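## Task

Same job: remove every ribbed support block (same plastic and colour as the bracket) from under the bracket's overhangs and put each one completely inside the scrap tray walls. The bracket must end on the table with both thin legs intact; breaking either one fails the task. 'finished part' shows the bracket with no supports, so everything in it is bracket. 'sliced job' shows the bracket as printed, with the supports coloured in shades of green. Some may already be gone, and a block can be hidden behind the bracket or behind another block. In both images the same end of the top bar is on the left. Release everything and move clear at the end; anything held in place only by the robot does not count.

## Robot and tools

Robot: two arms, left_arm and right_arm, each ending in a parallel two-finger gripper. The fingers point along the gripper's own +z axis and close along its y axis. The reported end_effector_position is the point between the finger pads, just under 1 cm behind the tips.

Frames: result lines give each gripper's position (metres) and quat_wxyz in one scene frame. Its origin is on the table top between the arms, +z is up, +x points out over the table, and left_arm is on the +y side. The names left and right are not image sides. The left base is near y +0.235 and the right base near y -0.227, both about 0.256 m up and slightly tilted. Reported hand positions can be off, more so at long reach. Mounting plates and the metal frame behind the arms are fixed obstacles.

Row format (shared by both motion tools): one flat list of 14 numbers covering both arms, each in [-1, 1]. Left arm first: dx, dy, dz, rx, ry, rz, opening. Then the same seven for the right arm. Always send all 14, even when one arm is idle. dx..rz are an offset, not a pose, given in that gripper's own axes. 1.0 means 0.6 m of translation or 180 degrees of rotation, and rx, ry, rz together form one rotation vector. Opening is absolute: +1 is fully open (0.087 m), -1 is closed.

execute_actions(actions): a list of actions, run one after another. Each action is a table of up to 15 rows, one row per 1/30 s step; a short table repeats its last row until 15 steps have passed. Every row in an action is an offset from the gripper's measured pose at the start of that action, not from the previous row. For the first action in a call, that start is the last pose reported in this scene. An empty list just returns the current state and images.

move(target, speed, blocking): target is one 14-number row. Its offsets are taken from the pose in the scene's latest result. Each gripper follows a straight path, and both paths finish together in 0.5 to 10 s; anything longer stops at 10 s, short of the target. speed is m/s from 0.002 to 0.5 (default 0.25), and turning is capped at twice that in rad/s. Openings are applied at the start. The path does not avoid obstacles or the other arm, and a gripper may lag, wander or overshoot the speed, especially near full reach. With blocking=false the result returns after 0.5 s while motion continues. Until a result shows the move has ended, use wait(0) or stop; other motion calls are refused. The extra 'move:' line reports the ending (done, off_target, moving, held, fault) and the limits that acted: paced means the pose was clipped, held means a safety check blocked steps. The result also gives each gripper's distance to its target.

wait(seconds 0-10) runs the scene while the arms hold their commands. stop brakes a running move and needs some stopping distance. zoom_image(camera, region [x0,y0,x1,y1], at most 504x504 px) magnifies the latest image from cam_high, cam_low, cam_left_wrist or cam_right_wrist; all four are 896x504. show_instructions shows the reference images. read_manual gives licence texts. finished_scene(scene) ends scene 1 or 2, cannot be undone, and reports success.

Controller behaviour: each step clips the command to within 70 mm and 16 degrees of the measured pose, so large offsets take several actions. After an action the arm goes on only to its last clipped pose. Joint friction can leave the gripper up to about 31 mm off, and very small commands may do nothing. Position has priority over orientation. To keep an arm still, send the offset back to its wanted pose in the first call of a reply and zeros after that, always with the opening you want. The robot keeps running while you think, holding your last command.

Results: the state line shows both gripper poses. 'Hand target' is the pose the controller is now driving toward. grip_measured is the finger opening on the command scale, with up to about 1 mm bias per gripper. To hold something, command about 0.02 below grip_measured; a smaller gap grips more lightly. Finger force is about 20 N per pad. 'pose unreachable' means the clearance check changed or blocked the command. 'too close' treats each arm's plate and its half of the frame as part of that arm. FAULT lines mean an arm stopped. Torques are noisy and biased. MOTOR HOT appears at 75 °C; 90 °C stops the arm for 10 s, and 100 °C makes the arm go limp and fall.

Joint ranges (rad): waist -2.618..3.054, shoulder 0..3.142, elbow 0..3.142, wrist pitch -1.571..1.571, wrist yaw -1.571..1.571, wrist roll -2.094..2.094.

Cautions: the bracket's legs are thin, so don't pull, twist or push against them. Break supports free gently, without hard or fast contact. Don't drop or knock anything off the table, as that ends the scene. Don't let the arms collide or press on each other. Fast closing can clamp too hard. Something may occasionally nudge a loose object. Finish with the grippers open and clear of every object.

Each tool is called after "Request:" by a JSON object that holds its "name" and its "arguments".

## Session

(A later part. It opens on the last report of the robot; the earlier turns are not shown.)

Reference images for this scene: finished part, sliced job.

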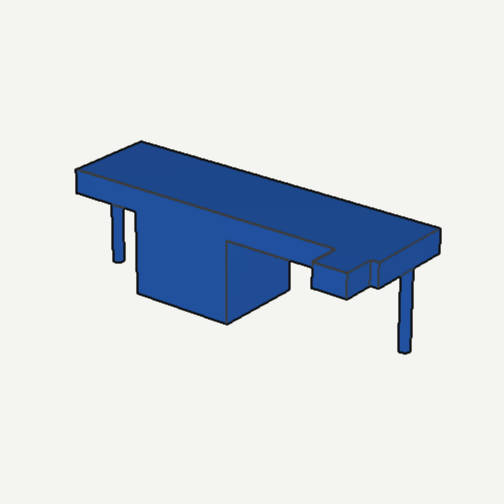

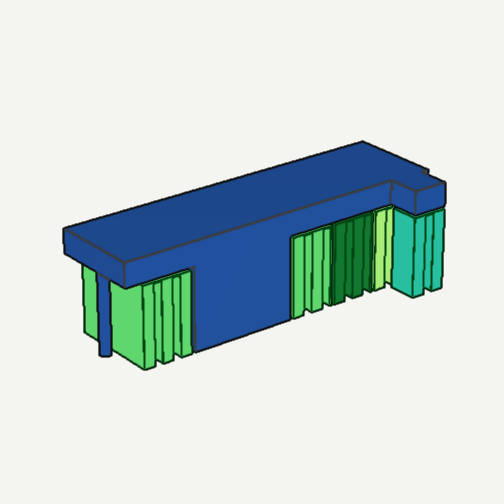

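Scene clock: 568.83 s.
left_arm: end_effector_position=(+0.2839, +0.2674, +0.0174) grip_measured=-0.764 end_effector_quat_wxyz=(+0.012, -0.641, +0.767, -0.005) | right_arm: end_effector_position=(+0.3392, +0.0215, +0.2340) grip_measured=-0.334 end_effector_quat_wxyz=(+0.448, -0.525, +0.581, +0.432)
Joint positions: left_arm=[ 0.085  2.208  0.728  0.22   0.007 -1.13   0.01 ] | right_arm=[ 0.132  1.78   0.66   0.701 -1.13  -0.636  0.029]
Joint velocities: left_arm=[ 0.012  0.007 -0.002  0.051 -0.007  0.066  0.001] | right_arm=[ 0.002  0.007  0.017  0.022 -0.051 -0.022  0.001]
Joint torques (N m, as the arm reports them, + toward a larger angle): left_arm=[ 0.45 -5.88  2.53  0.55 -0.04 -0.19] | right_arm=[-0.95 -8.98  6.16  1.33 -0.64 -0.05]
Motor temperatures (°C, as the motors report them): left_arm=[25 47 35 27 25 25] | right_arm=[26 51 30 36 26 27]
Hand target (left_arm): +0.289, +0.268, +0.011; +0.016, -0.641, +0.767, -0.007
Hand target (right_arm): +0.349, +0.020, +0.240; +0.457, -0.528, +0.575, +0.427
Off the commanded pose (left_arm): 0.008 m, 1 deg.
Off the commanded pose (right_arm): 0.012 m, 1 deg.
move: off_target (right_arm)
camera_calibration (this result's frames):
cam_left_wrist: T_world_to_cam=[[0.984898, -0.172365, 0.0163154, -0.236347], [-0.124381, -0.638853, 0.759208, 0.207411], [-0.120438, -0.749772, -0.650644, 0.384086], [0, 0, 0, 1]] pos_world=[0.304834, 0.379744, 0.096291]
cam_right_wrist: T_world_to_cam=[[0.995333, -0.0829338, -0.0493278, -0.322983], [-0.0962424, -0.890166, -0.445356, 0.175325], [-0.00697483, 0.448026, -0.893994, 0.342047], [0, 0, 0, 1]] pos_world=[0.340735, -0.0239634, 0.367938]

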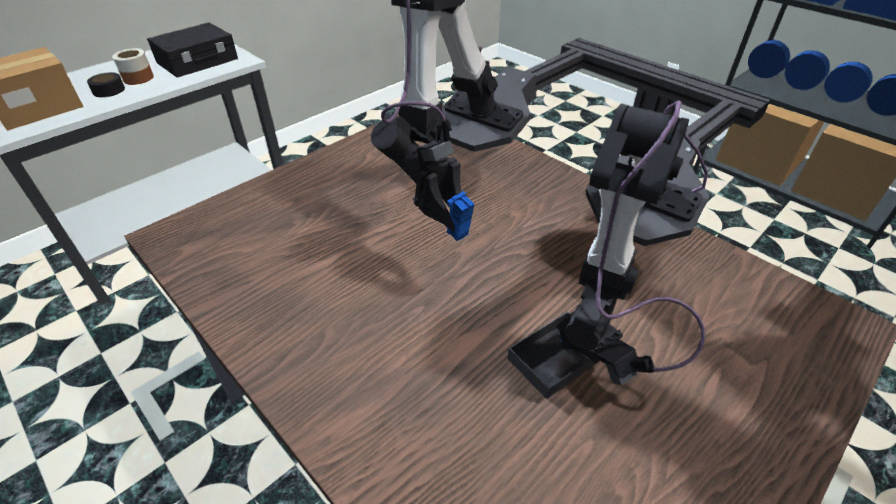

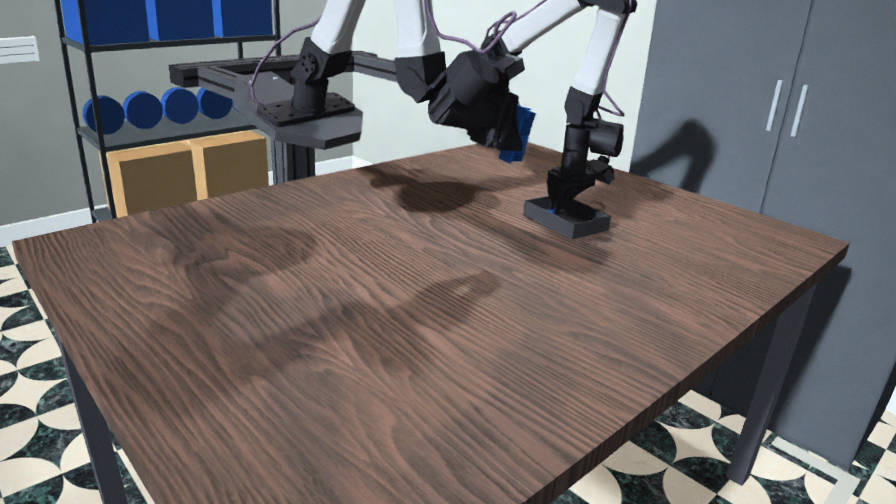

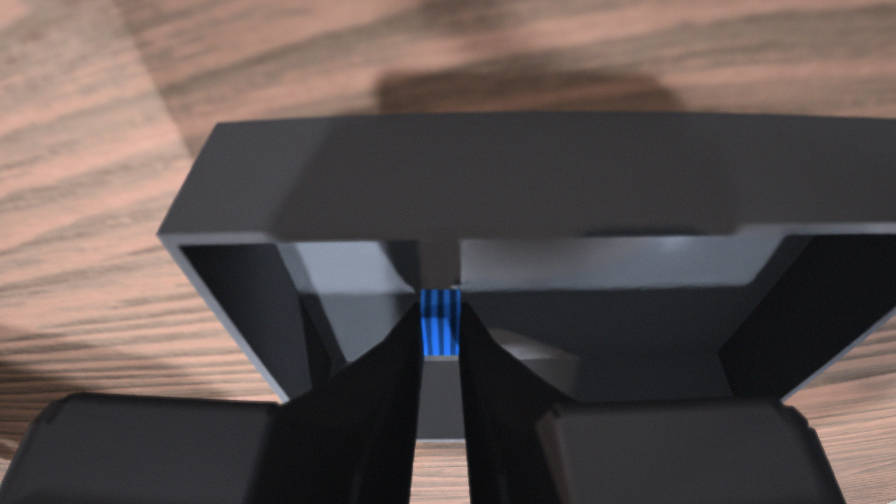

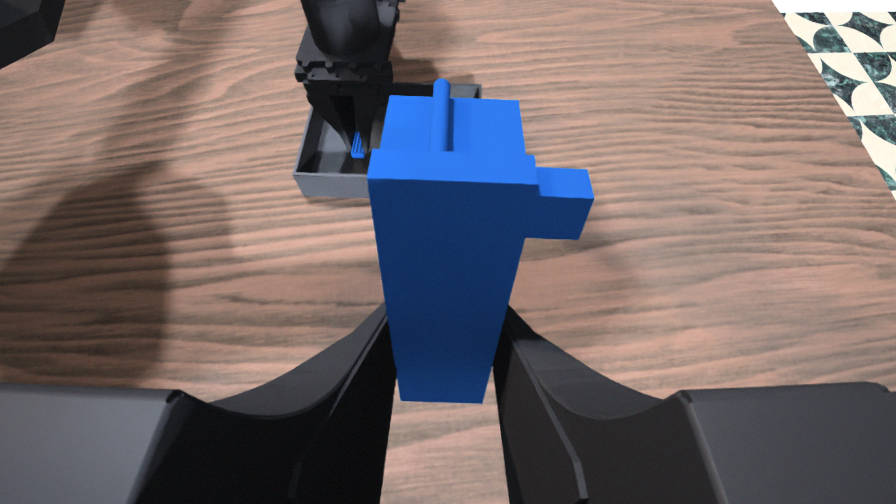

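Request:
{"name": "move", "arguments": {"target": [0,0,0.018,0,0,0,-0.79, 0,0,0,0,0,0,-0.37], "speed": 0.02}}

Scene clock: 572.27 s.
left_arm: end_effector_position=(+0.2800, +0.2664, +0.0128) grip_measured=-0.764 end_effector_quat_wxyz=(+0.009, -0.641, +0.767, -0.004) | right_arm: end_effector_position=(+0.3391, +0.0215, +0.2339) grip_measured=-0.334 end_effector_quat_wxyz=(+0.448, -0.525, +0.581, +0.432)
Joint positions: left_arm=[ 0.085  2.23   0.728  0.233  0.007 -1.13   0.01 ] | right_arm=[ 0.132  1.78   0.66   0.7   -1.13  -0.637  0.029]
Joint velocities: left_arm=[-0.012  0.002 -0.017  0.037 -0.051  0.037  0.   ] | right_arm=[-0.002 -0.007  0.002 -0.007  0.051  0.007  0.001]
Joint torques (N m, as the arm reports them, + toward a larger angle): left_arm=[ 0.56 -5.89  2.08  0.54 -0.03 -0.17] | right_arm=[ 0.11 -8.54  4.05  1.45 -0.49  0.02]
Motor temperatures (°C, as the motors report them): left_arm=[25 47 35 27 25 25] | right_arm=[26 51 30 36 26 27]
Hand target (left_arm): +0.284, +0.267, +0.007; +0.012, -0.641, +0.767, -0.005
Hand target (right_arm): +0.339, +0.022, +0.234; +0.448, -0.525, +0.581, +0.432
Off the commanded pose (left_arm): 0.008 m, 0 deg.
Off the commanded pose (right_arm): 0.000 m, 0 deg.
move: done
camera_calibration (this result's frames):
cam_left_wrist: T_world_to_cam=[[0.985006, -0.172284, 0.00905429, -0.232572], [-0.118463, -0.637278, 0.761475, 0.207687], [-0.12542, -0.75113, -0.648131, 0.381571], [0, 0, 0, 1]] pos_world=[0.301545, 0.378895, 0.0912658]
cam_right_wrist: T_world_to_cam=[[0.995343, -0.0828341, -0.0493131, -0.32296], [-0.0961457, -0.890233, -0.445243, 0.175234], [-0.00701894, 0.44791, -0.894051, 0.342046], [0, 0, 0, 1]] pos_world=[0.340705, -0.0239592, 0.367902]

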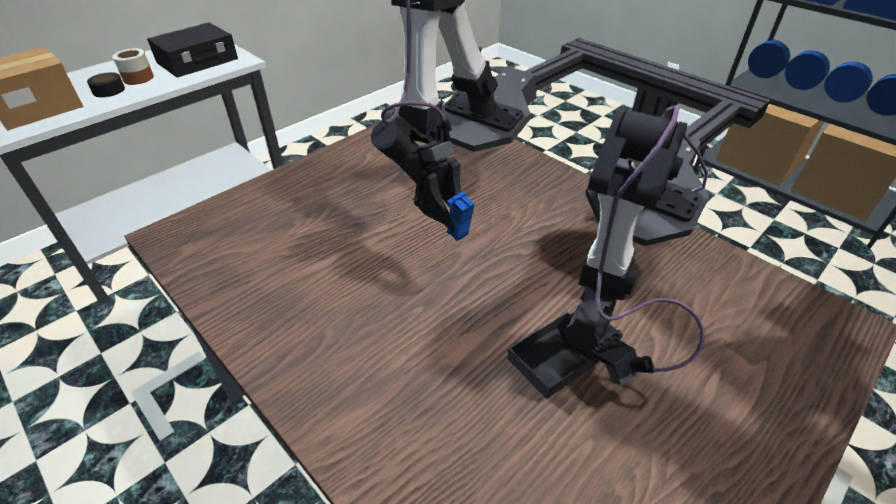

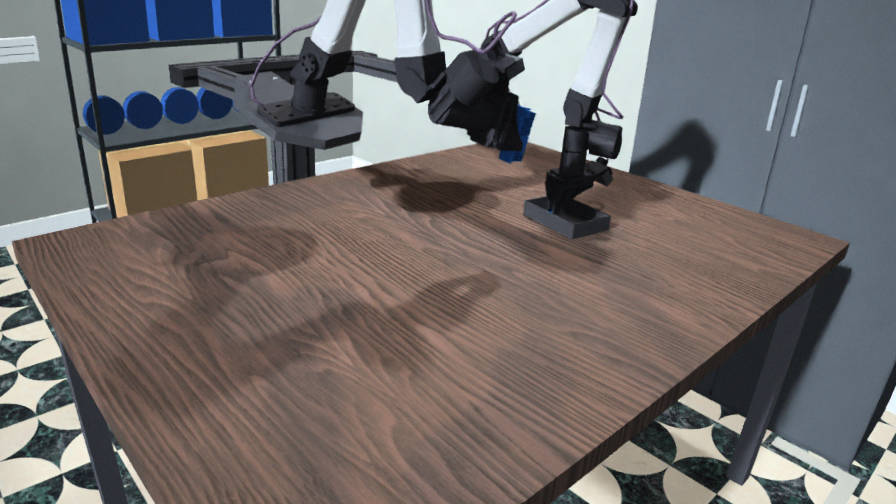

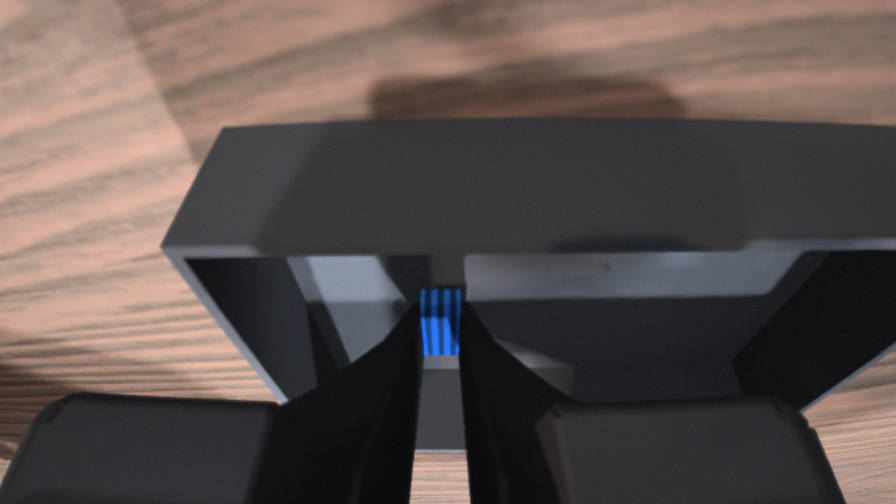

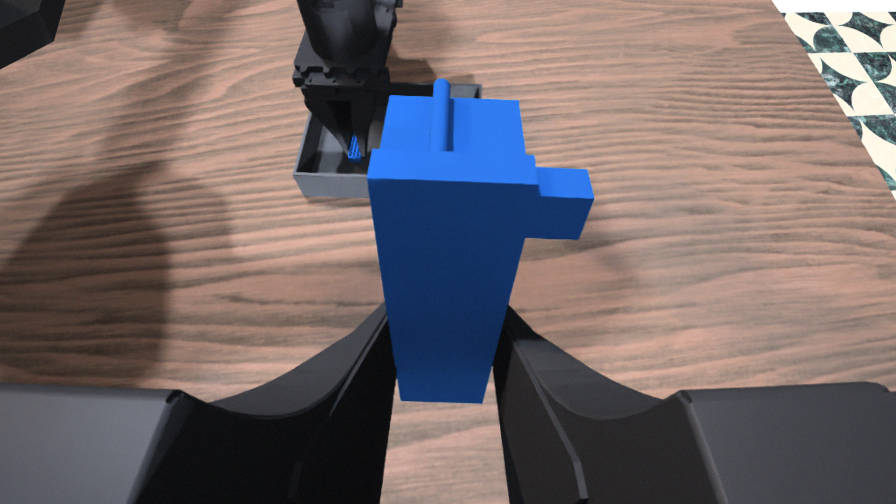

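Request:
{"name": "execute_actions", "arguments": {"actions": [[[0,0,0,0,0,0,-0.72, 0,0,0,0,0,0,-0.37],[0,0,0,0,0,0,-0.72, 0,0,0,0,0,0,-0.37],[0,0,0,0,0,0,-0.72, 0,0,0,0,0,0,-0.37],[0,0,0,0,0,0,-0.66, 0,0,0,0,0,0,-0.37],[0,0,0,0,0,0,-0.66, 0,0,0,0,0,0,-0.37],[0,0,0,0,0,0,-0.6, 0,0,0,0,0,0,-0.37],[0,0,0,0,0,0,-0.55, 0,0,0,0,0,0,-0.37],[0,0,0,0,0,0,-0.5, 0,0,0,0,0,0,-0.37],[0,0,0,0,0,0,-0.45, 0,0,0,0,0,0,-0.37]]]}}

Request:
{"name": "move", "arguments": {"target": [0,0,-0.15,0,0,0,-0.45, 0,0,0,0,0,0,-0.37], "speed": 0.1}}

Scene clock: 576.10 s.
left_arm: end_effector_position=(+0.2803, +0.2664, +0.0127) grip_measured=-0.450 end_effector_quat_wxyz=(+0.009, -0.641, +0.767, -0.004) | right_arm: end_effector_position=(+0.3391, +0.0215, +0.2339) grip_measured=-0.334 end_effector_quat_wxyz=(+0.448, -0.525, +0.581, +0.432)
Joint positions: left_arm=[ 0.085  2.23   0.728  0.234  0.007 -1.13   0.024] | right_arm=[ 0.132  1.78   0.66   0.7   -1.13  -0.637  0.029]
Joint velocities: left_arm=[ 0.007  0.002 -0.007 -0.037 -0.037 -0.037  0.001] | right_arm=[-0.002 -0.022  0.002 -0.11  -0.022  0.051  0.   ]
Joint torques (N m, as the arm reports them, + toward a larger angle): left_arm=[ 0.68 -7.77  0.41  0.4  -0.03 -0.17] | right_arm=[ 0.09 -8.55  4.15  1.46 -0.5   0.03]
Motor temperatures (°C, as the motors report them): left_arm=[25 47 34 27 25 25] | right_arm=[26 51 30 36 26 27]
Hand target (left_arm): +0.280, +0.266, +0.013; +0.009, -0.641, +0.767, -0.004
Hand target (right_arm): +0.339, +0.022, +0.234; +0.448, -0.525, +0.581, +0.432
Off the commanded pose (left_arm): 0.000 m, 0 deg.
Off the commanded pose (right_arm): 0.000 m, 0 deg.
camera_calibration (this result's frames):
cam_left_wrist: T_world_to_cam=[[0.984994, -0.172294, 0.0100916, -0.232838], [-0.11931, -0.637503, 0.761154, 0.20808], [-0.124709, -0.750936, -0.648493, 0.381406], [0, 0, 0, 1]] pos_world=[0.301735, 0.378946, 0.0913082]
cam_right_wrist: T_world_to_cam=[[0.995343, -0.0828341, -0.0493131, -0.32296], [-0.0961457, -0.890233, -0.445243, 0.175234], [-0.00701894, 0.44791, -0.894051, 0.342046], [0, 0, 0, 1]] pos_world=[0.340705, -0.0239592, 0.367902]

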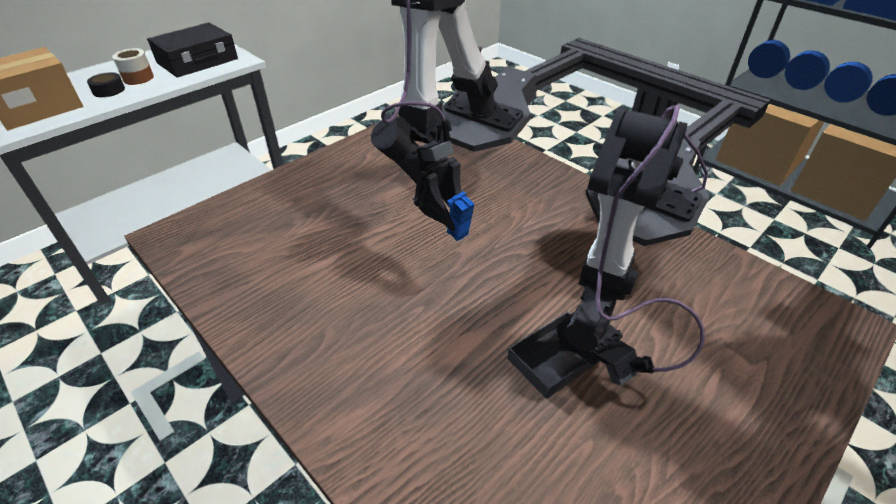

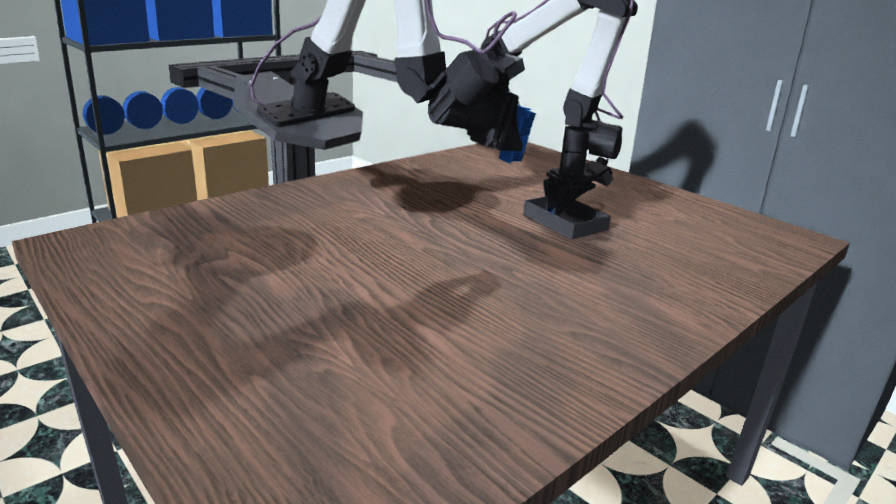

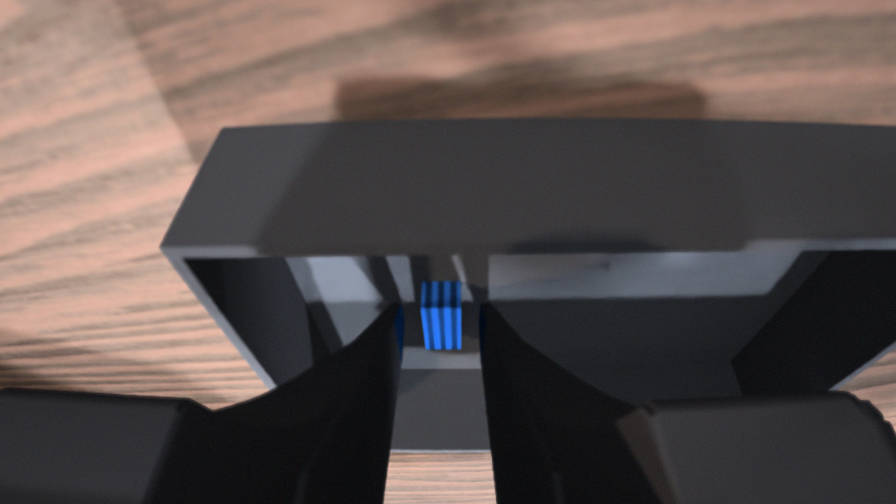

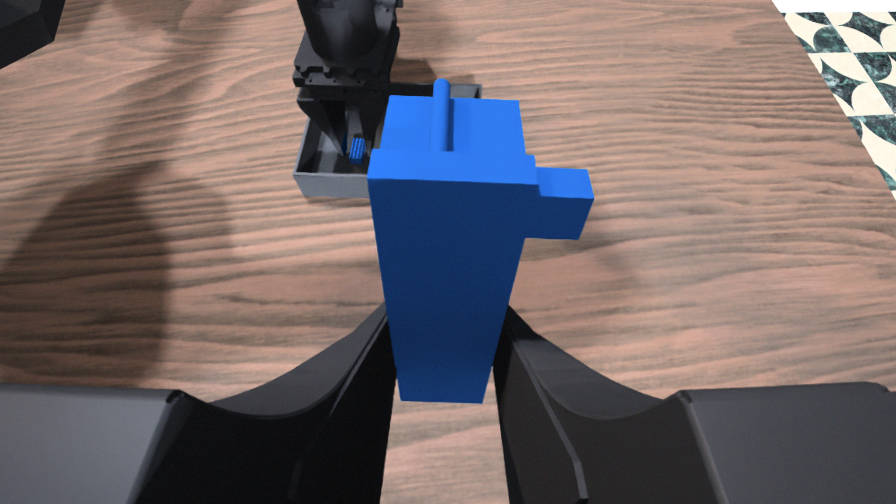

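Scene clock: 577.60 s.
left_arm: end_effector_position=(+0.2943, +0.2696, +0.1025) grip_measured=-0.450 end_effector_quat_wxyz=(+0.025, -0.641, +0.767, -0.011) | right_arm: end_effector_position=(+0.3391, +0.0215, +0.2339) grip_measured=-0.334 end_effector_quat_wxyz=(+0.448, -0.525, +0.581, +0.432)
Joint positions: left_arm=[ 0.085  1.817  0.665 -0.081  0.007 -1.13   0.024] | right_arm=[ 0.132  1.78   0.66   0.7   -1.13  -0.637  0.029]
Joint velocities: left_arm=[ 0.002  0.007 -0.002 -0.007 -0.051 -0.066 -0.   ] | right_arm=[ 0.002  0.012  0.007 -0.022 -0.081 -0.095 -0.001]
Joint torques (N m, as the arm reports them, + toward a larger angle): left_arm=[ 0.99 -8.08  0.6   0.28 -0.03 -0.14] | right_arm=[ 0.13 -8.41  4.07  1.48 -0.51  0.02]
Motor temperatures (°C, as the motors report them): left_arm=[25 47 34 27 25 25] | right_arm=[26 51 30 36 26 27]
Hand target (left_arm): +0.280, +0.267, +0.104; +0.009, -0.641, +0.767, -0.004
Hand target (right_arm): +0.339, +0.022, +0.234; +0.448, -0.525, +0.581, +0.432
Off the commanded pose (left_arm): 0.016 m, 2 deg.
Off the commanded pose (right_arm): 0.000 m, 0 deg.
move: off_target (left_arm)
camera_calibration (this result's frames):
cam_left_wrist: T_world_to_cam=[[0.984102, -0.172757, 0.0411984, -0.2498], [-0.144533, -0.644213, 0.751066, 0.1537], [-0.103211, -0.74508, -0.658941, 0.436858], [0, 0, 0, 1]] pos_world=[0.313132, 0.381355, 0.182716]
cam_right_wrist: T_world_to_cam=[[0.995343, -0.0828341, -0.0493131, -0.32296], [-0.0961457, -0.890233, -0.445243, 0.175234], [-0.00701894, 0.44791, -0.894051, 0.342046], [0, 0, 0, 1]] pos_world=[0.340705, -0.0239592, 0.367902]

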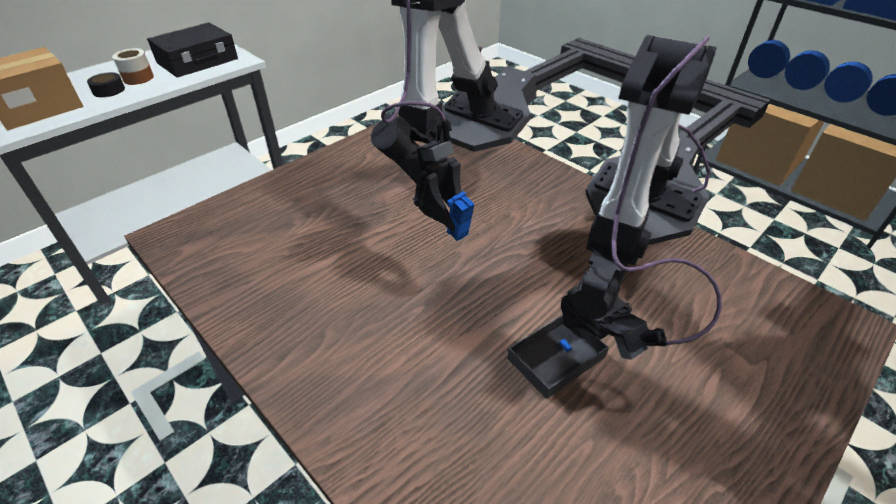

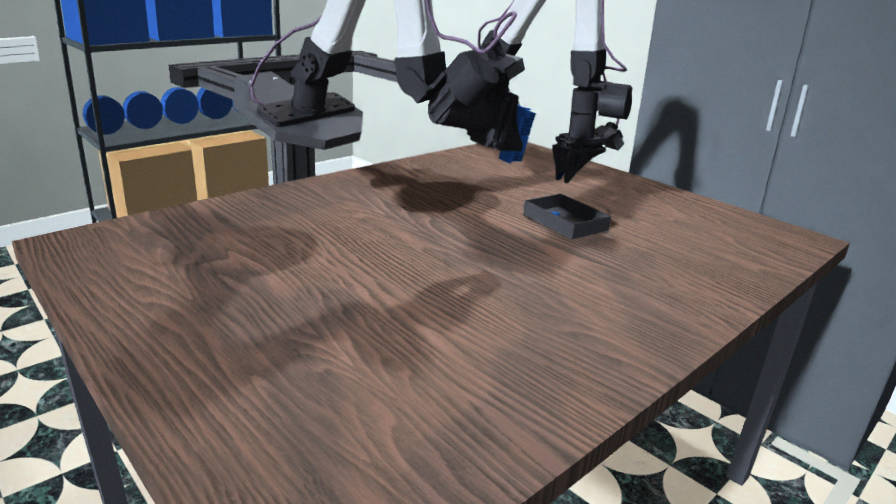

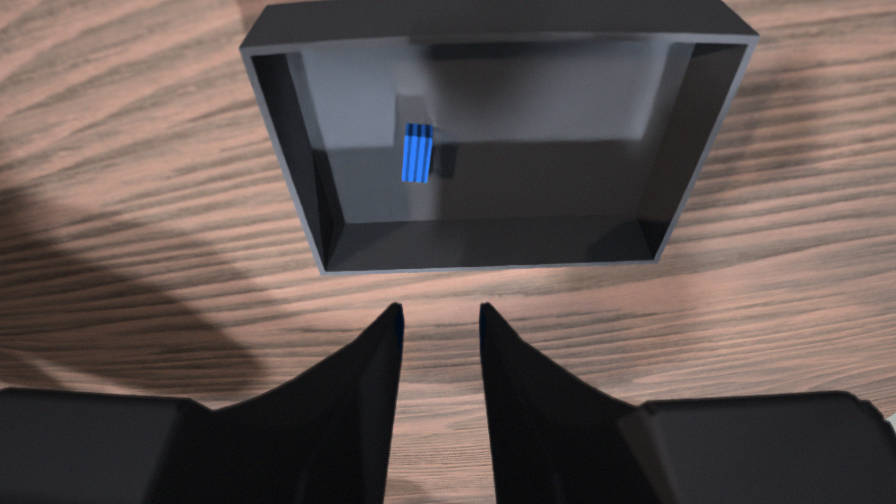

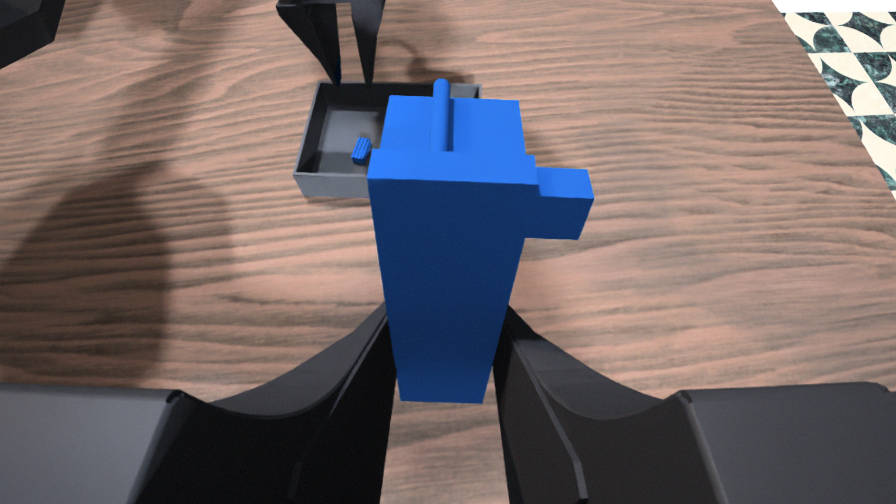

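Request:
{"name": "move", "arguments": {"target": [0.279,-0.1685,-0.3181,-0.0009,0.4237,-0.0449,0.15, 0,0,0,0,0,0,-0.37], "speed": 0.25}}

Scene clock: 657.00 s.
left_arm: end_effector_position=(+0.3512, +0.0857, +0.2977) grip_measured=+0.150 end_effector_quat_wxyz=(-0.448, -0.546, +0.579, -0.407) | right_arm: end_effector_position=(+0.3391, +0.0215, +0.2339) grip_measured=-0.334 end_effector_quat_wxyz=(+0.448, -0.525, +0.581, +0.432)
Joint positions: left_arm=[-0.104  1.97   1.13  -0.909  1.218 -1.115  0.05 ] | right_arm=[ 0.132  1.78   0.66   0.7   -1.13  -0.637  0.029]
Joint velocities: left_arm=[ 0.007 -0.012 -0.002 -0.081 -0.081 -0.037 -0.001] | right_arm=[-0.007  0.002  0.007 -0.037 -0.037  0.081  0.001]
Joint torques (N m, as the arm reports them, + toward a larger angle): left_arm=[-0.99 -6.86  5.51 -0.48  0.57 -0.13] | right_arm=[ 0.06 -8.52  4.09  1.45 -0.51  0.05]
Motor temperatures (°C, as the motors report them): left_arm=[25 48 32 26 25 25] | right_arm=[26 50 30 36 26 27]
Hand target (left_arm): +0.352, +0.083, +0.294; +0.459, +0.545, -0.574, +0.402
Hand target (right_arm): +0.339, +0.022, +0.234; +0.448, -0.525, +0.581, +0.432
Off the commanded pose (left_arm): 0.005 m, 1 deg.
Off the commanded pose (right_arm): 0.000 m, 0 deg.
move: done
camera_calibration (this result's frames):
cam_left_wrist: T_world_to_cam=[[0.996597, -0.0783477, -0.0256268, -0.338232], [0.0655215, 0.56425, 0.823, -0.301904], [-0.0500202, -0.821878, 0.567463, 0.0572361], [0, 0, 0, 1]] pos_world=[0.359725, 0.190891, 0.20732]
cam_right_wrist: T_world_to_cam=[[0.995343, -0.0828341, -0.0493131, -0.32296], [-0.0961457, -0.890233, -0.445243, 0.175234], [-0.00701894, 0.44791, -0.894051, 0.342046], [0, 0, 0, 1]] pos_world=[0.340705, -0.0239592, 0.367902]

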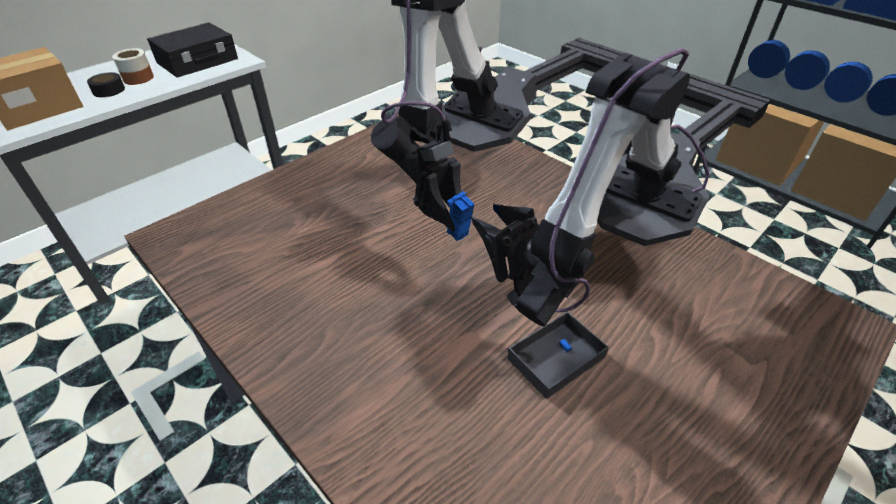

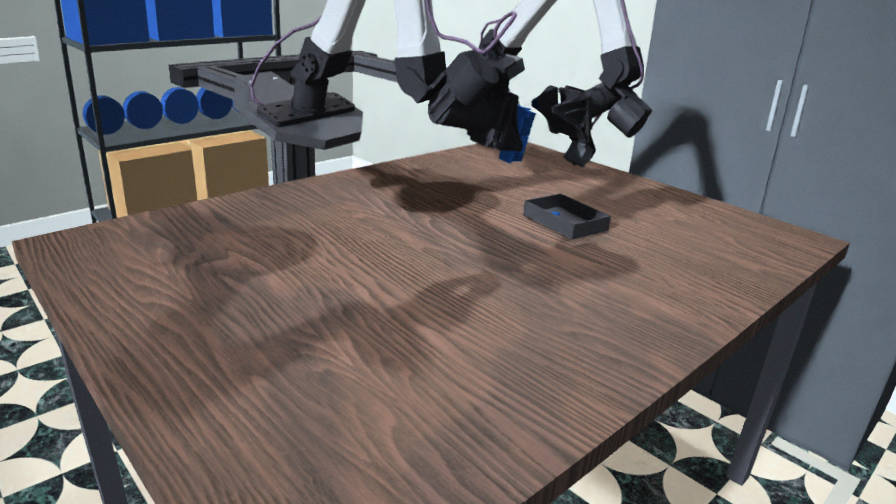

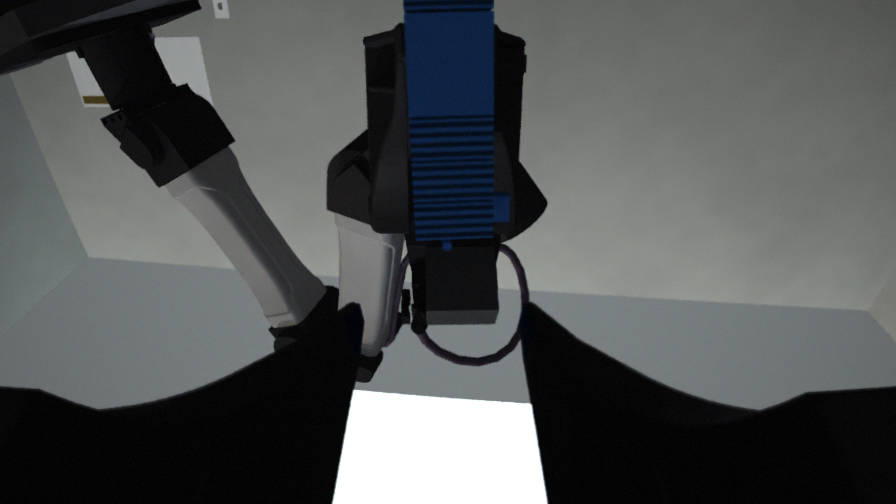

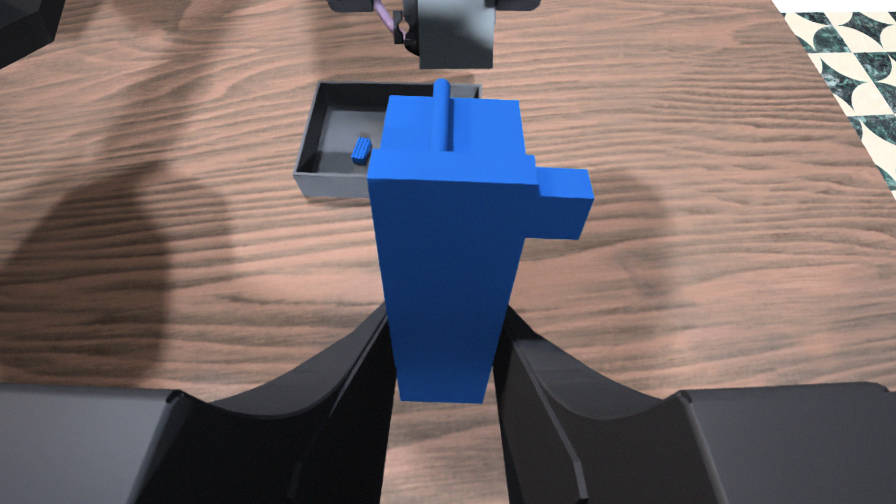

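Request:
{"name": "zoom_image", "arguments": {"camera": "cam_left_wrist", "region": [320, 0, 580, 340]}}

Region (320, 0, 580, 340) of cam_left_wrist's 896x504 image, scaled by 1.482, with more detail than that image has; it fills the left 385 columns of this view, and the rest is white.

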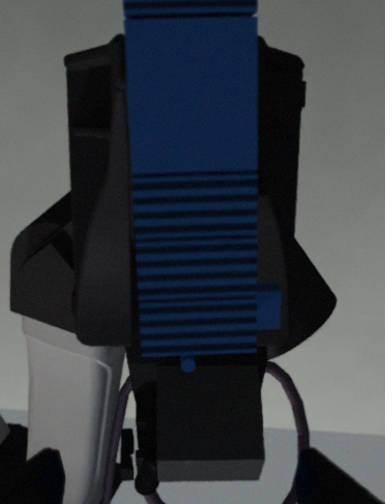

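Request:
{"name": "move", "arguments": {"target": [0.002,-0.010,0.068,0,0,0,0.15, 0,0,0,0,0,0,-0.37], "speed": 0.06}}

Request:
{"name": "zoom_image", "arguments": {"camera": "cam_left_wrist", "region": [300, 60, 600, 400]}}

Scene clock: 676.50 s.
left_arm: end_effector_position=(+0.3596, +0.0476, +0.2880) grip_measured=+0.150 end_effector_quat_wxyz=(-0.449, -0.548, +0.576, -0.407) | right_arm: end_effector_position=(+0.3391, +0.0215, +0.2339) grip_measured=-0.334 end_effector_quat_wxyz=(+0.448, -0.525, +0.581, +0.432)
Joint positions: left_arm=[-0.22   1.948  1.049 -0.524  1.223 -1.465  0.05 ] | right_arm=[ 0.132  1.78   0.66   0.7   -1.13  -0.637  0.029]
Joint velocities: left_arm=[ 0.007  0.007 -0.017  0.095 -0.022 -0.037 -0.   ] | right_arm=[ 0.007  0.007 -0.017 -0.037 -0.022 -0.007  0.001]
Joint torques (N m, as the arm reports them, + toward a larger angle): left_arm=[-1.27 -9.99  1.76  0.33  0.59 -0.2 ] | right_arm=[ 0.16 -8.46  4.1   1.46 -0.5   0.02]
Motor temperatures (°C, as the motors report them): left_arm=[25 47 33 26 26 25] | right_arm=[26 50 29 36 26 27]
Hand target (left_arm): +0.355, +0.045, +0.289; +0.449, +0.546, -0.578, +0.408
Hand target (right_arm): +0.339, +0.022, +0.234; +0.448, -0.525, +0.581, +0.432
Off the commanded pose (left_arm): 0.006 m, 0 deg.
Off the commanded pose (right_arm): 0.000 m, 0 deg.
move: done
camera_calibration (this result's frames):
cam_left_wrist: T_world_to_cam=[[0.996799, -0.0744461, -0.0291352, -0.349072], [0.0663233, 0.56661, 0.821312, -0.272874], [-0.0446352, -0.820616, 0.569734, 0.0291996], [0, 0, 0, 1]] pos_world=[0.367356, 0.152588, 0.197309]
cam_right_wrist: T_world_to_cam=[[0.995343, -0.0828341, -0.0493131, -0.32296], [-0.0961457, -0.890233, -0.445243, 0.175234], [-0.00701894, 0.44791, -0.894051, 0.342046], [0, 0, 0, 1]] pos_world=[0.340705, -0.0239592, 0.367902]

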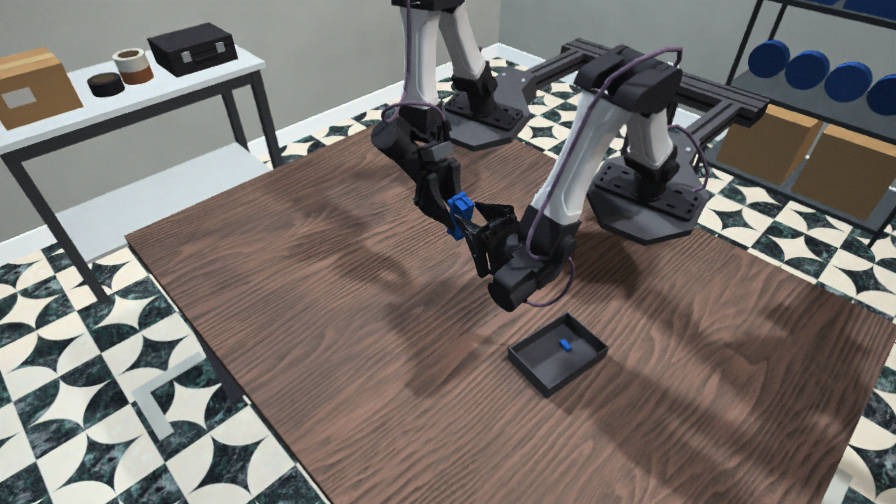

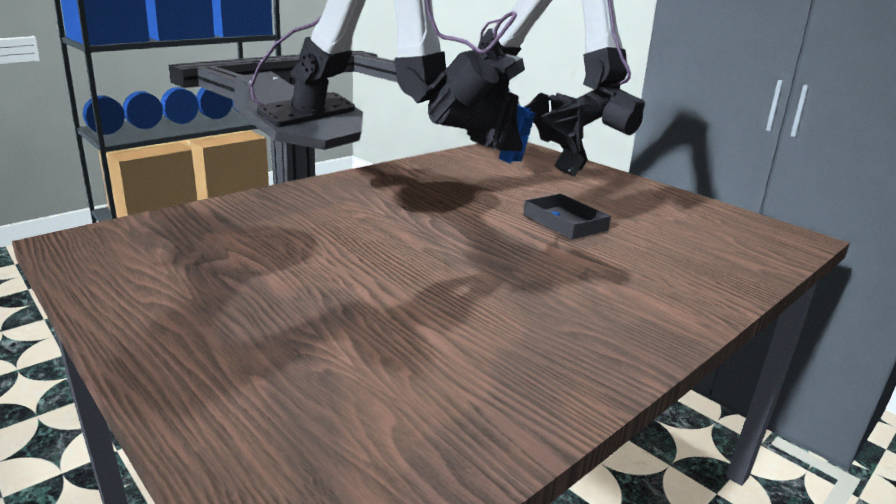

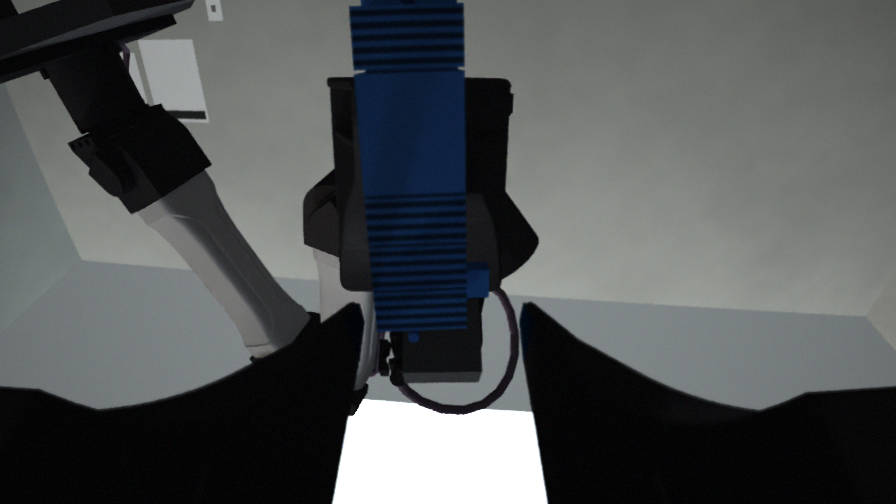

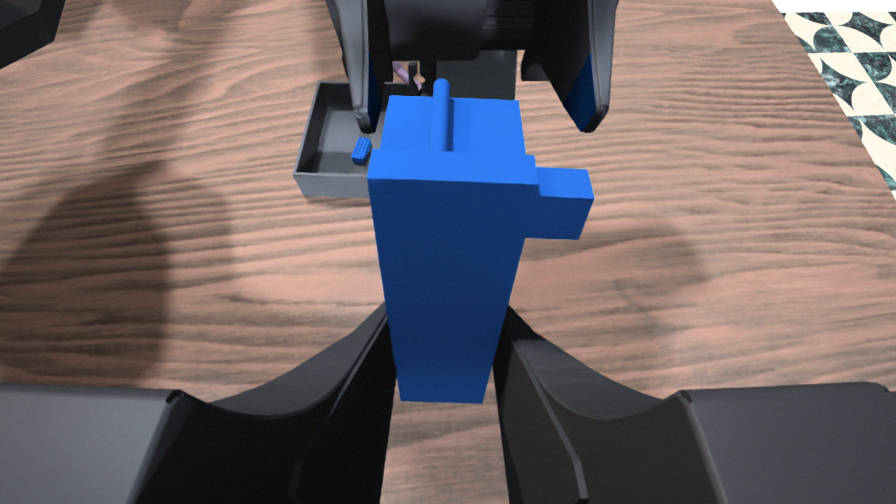

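Region (300, 60, 600, 400) of cam_left_wrist's 896x504 image, scaled by 1.482, with more detail than that image has; it fills the left 445 columns of this view, and the rest is white.

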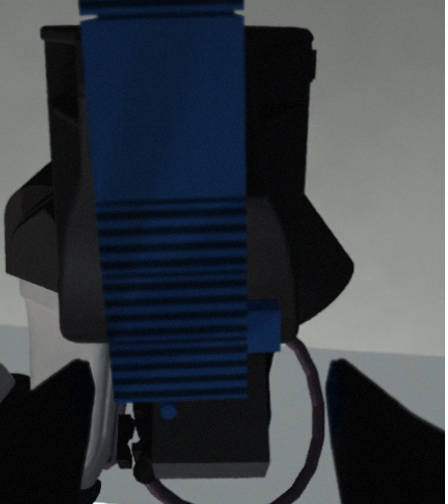

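Request:
{"name": "move", "arguments": {"target": [0.002,0.016,0.018,-0.003,0,-0.005,0.15, 0,0,0,0,0,0,-0.37], "speed": 0.03}}

Request:
{"name": "zoom_image", "arguments": {"camera": "cam_left_wrist", "region": [300, 60, 600, 400]}}

Scene clock: 698.10 s.
left_arm: end_effector_position=(+0.3538, +0.0400, +0.2840) grip_measured=+0.150 end_effector_quat_wxyz=(-0.459, -0.553, +0.569, -0.399) | right_arm: end_effector_position=(+0.3391, +0.0215, +0.2339) grip_measured=-0.334 end_effector_quat_wxyz=(+0.448, -0.525, +0.581, +0.432)
Joint positions: left_arm=[-0.243  1.948  1.014 -0.457  1.223 -1.531  0.05 ] | right_arm=[ 0.132  1.78   0.66   0.7   -1.13  -0.637  0.029]
Joint velocities: left_arm=[ 0.007  0.002  0.002  0.095 -0.022 -0.037  0.001] | right_arm=[ 0.007 -0.022 -0.002  0.037 -0.066 -0.037 -0.001]
Joint torques (N m, as the arm reports them, + toward a larger angle): left_arm=[ -1.49 -10.22   1.67   0.3    0.56  -0.24] | right_arm=[ 0.07 -8.52  4.12  1.48 -0.5   0.03]
Motor temperatures (°C, as the motors report them): left_arm=[25 50 33 26 26 25] | right_arm=[25 49 29 36 26 27]
Hand target (left_arm): +0.349, +0.038, +0.287; +0.456, +0.549, -0.574, +0.401
Hand target (right_arm): +0.339, +0.022, +0.234; +0.448, -0.525, +0.581, +0.432
Off the commanded pose (left_arm): 0.006 m, 1 deg.
Off the commanded pose (right_arm): 0.000 m, 0 deg.
move: done
camera_calibration (this result's frames):
cam_left_wrist: T_world_to_cam=[[0.995253, -0.076613, -0.0600171, -0.334528], [0.0930518, 0.568426, 0.817455, -0.273287], [-0.0285124, -0.819159, 0.572857, 0.0182995], [0, 0, 0, 1]] pos_world=[0.358892, 0.144704, 0.192839]
cam_right_wrist: T_world_to_cam=[[0.995343, -0.0828341, -0.0493131, -0.32296], [-0.0961457, -0.890233, -0.445243, 0.175234], [-0.00701894, 0.44791, -0.894051, 0.342046], [0, 0, 0, 1]] pos_world=[0.340705, -0.0239592, 0.367902]

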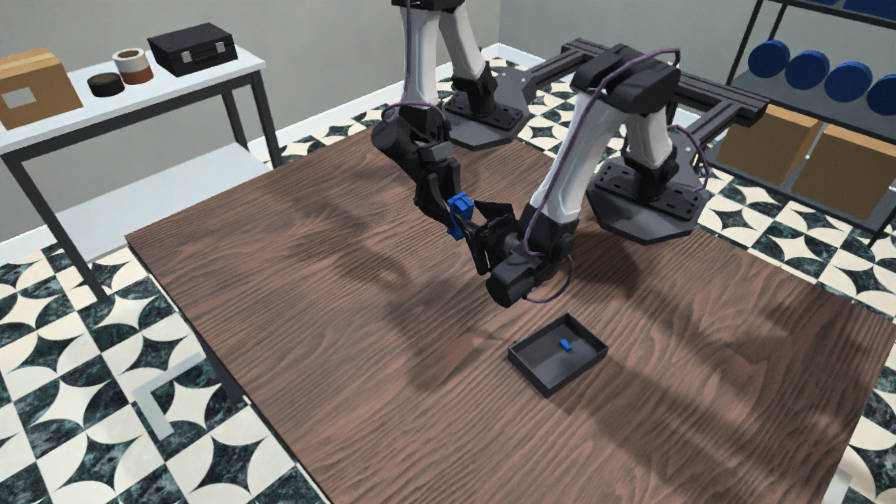

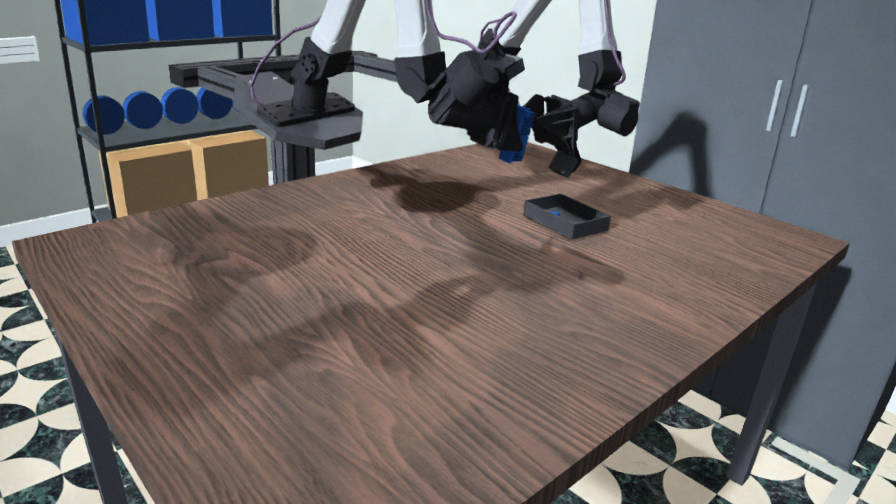

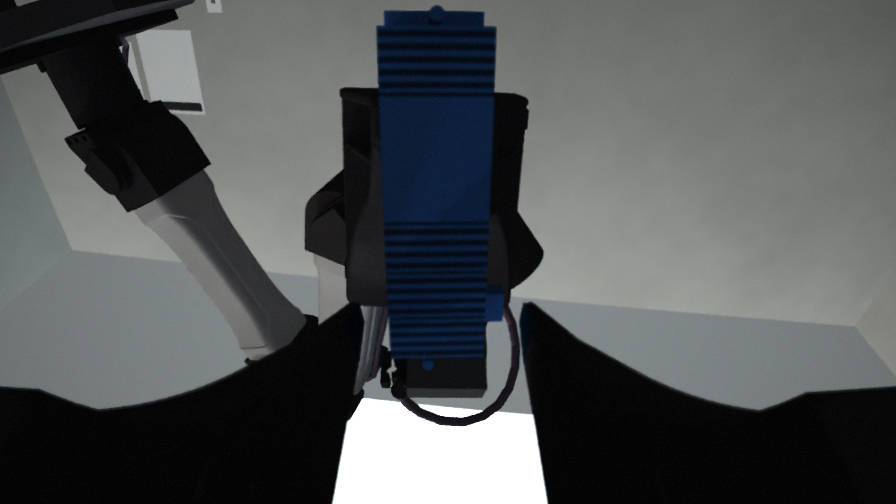

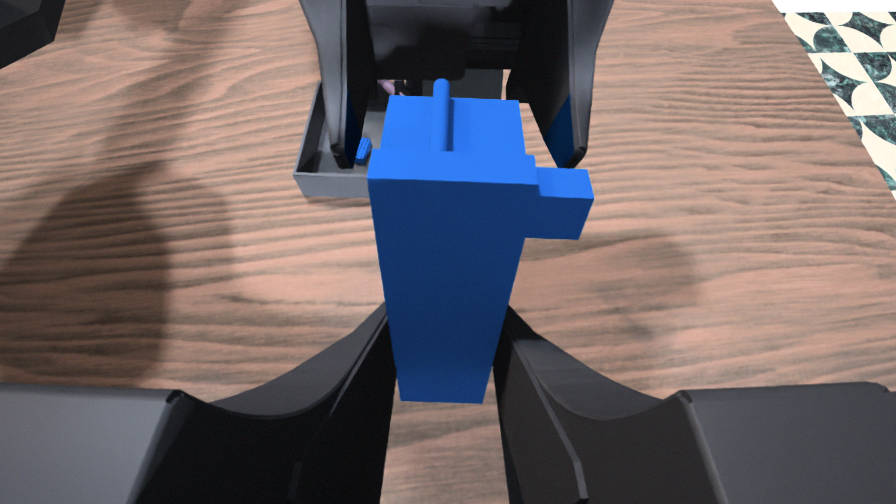

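Region (300, 60, 600, 400) of cam_left_wrist's 896x504 image, scaled by 1.482, with more detail than that image has; it fills the left 445 columns of this view, and the rest is white.

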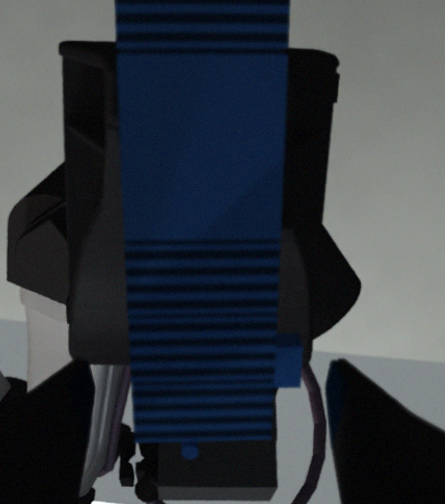

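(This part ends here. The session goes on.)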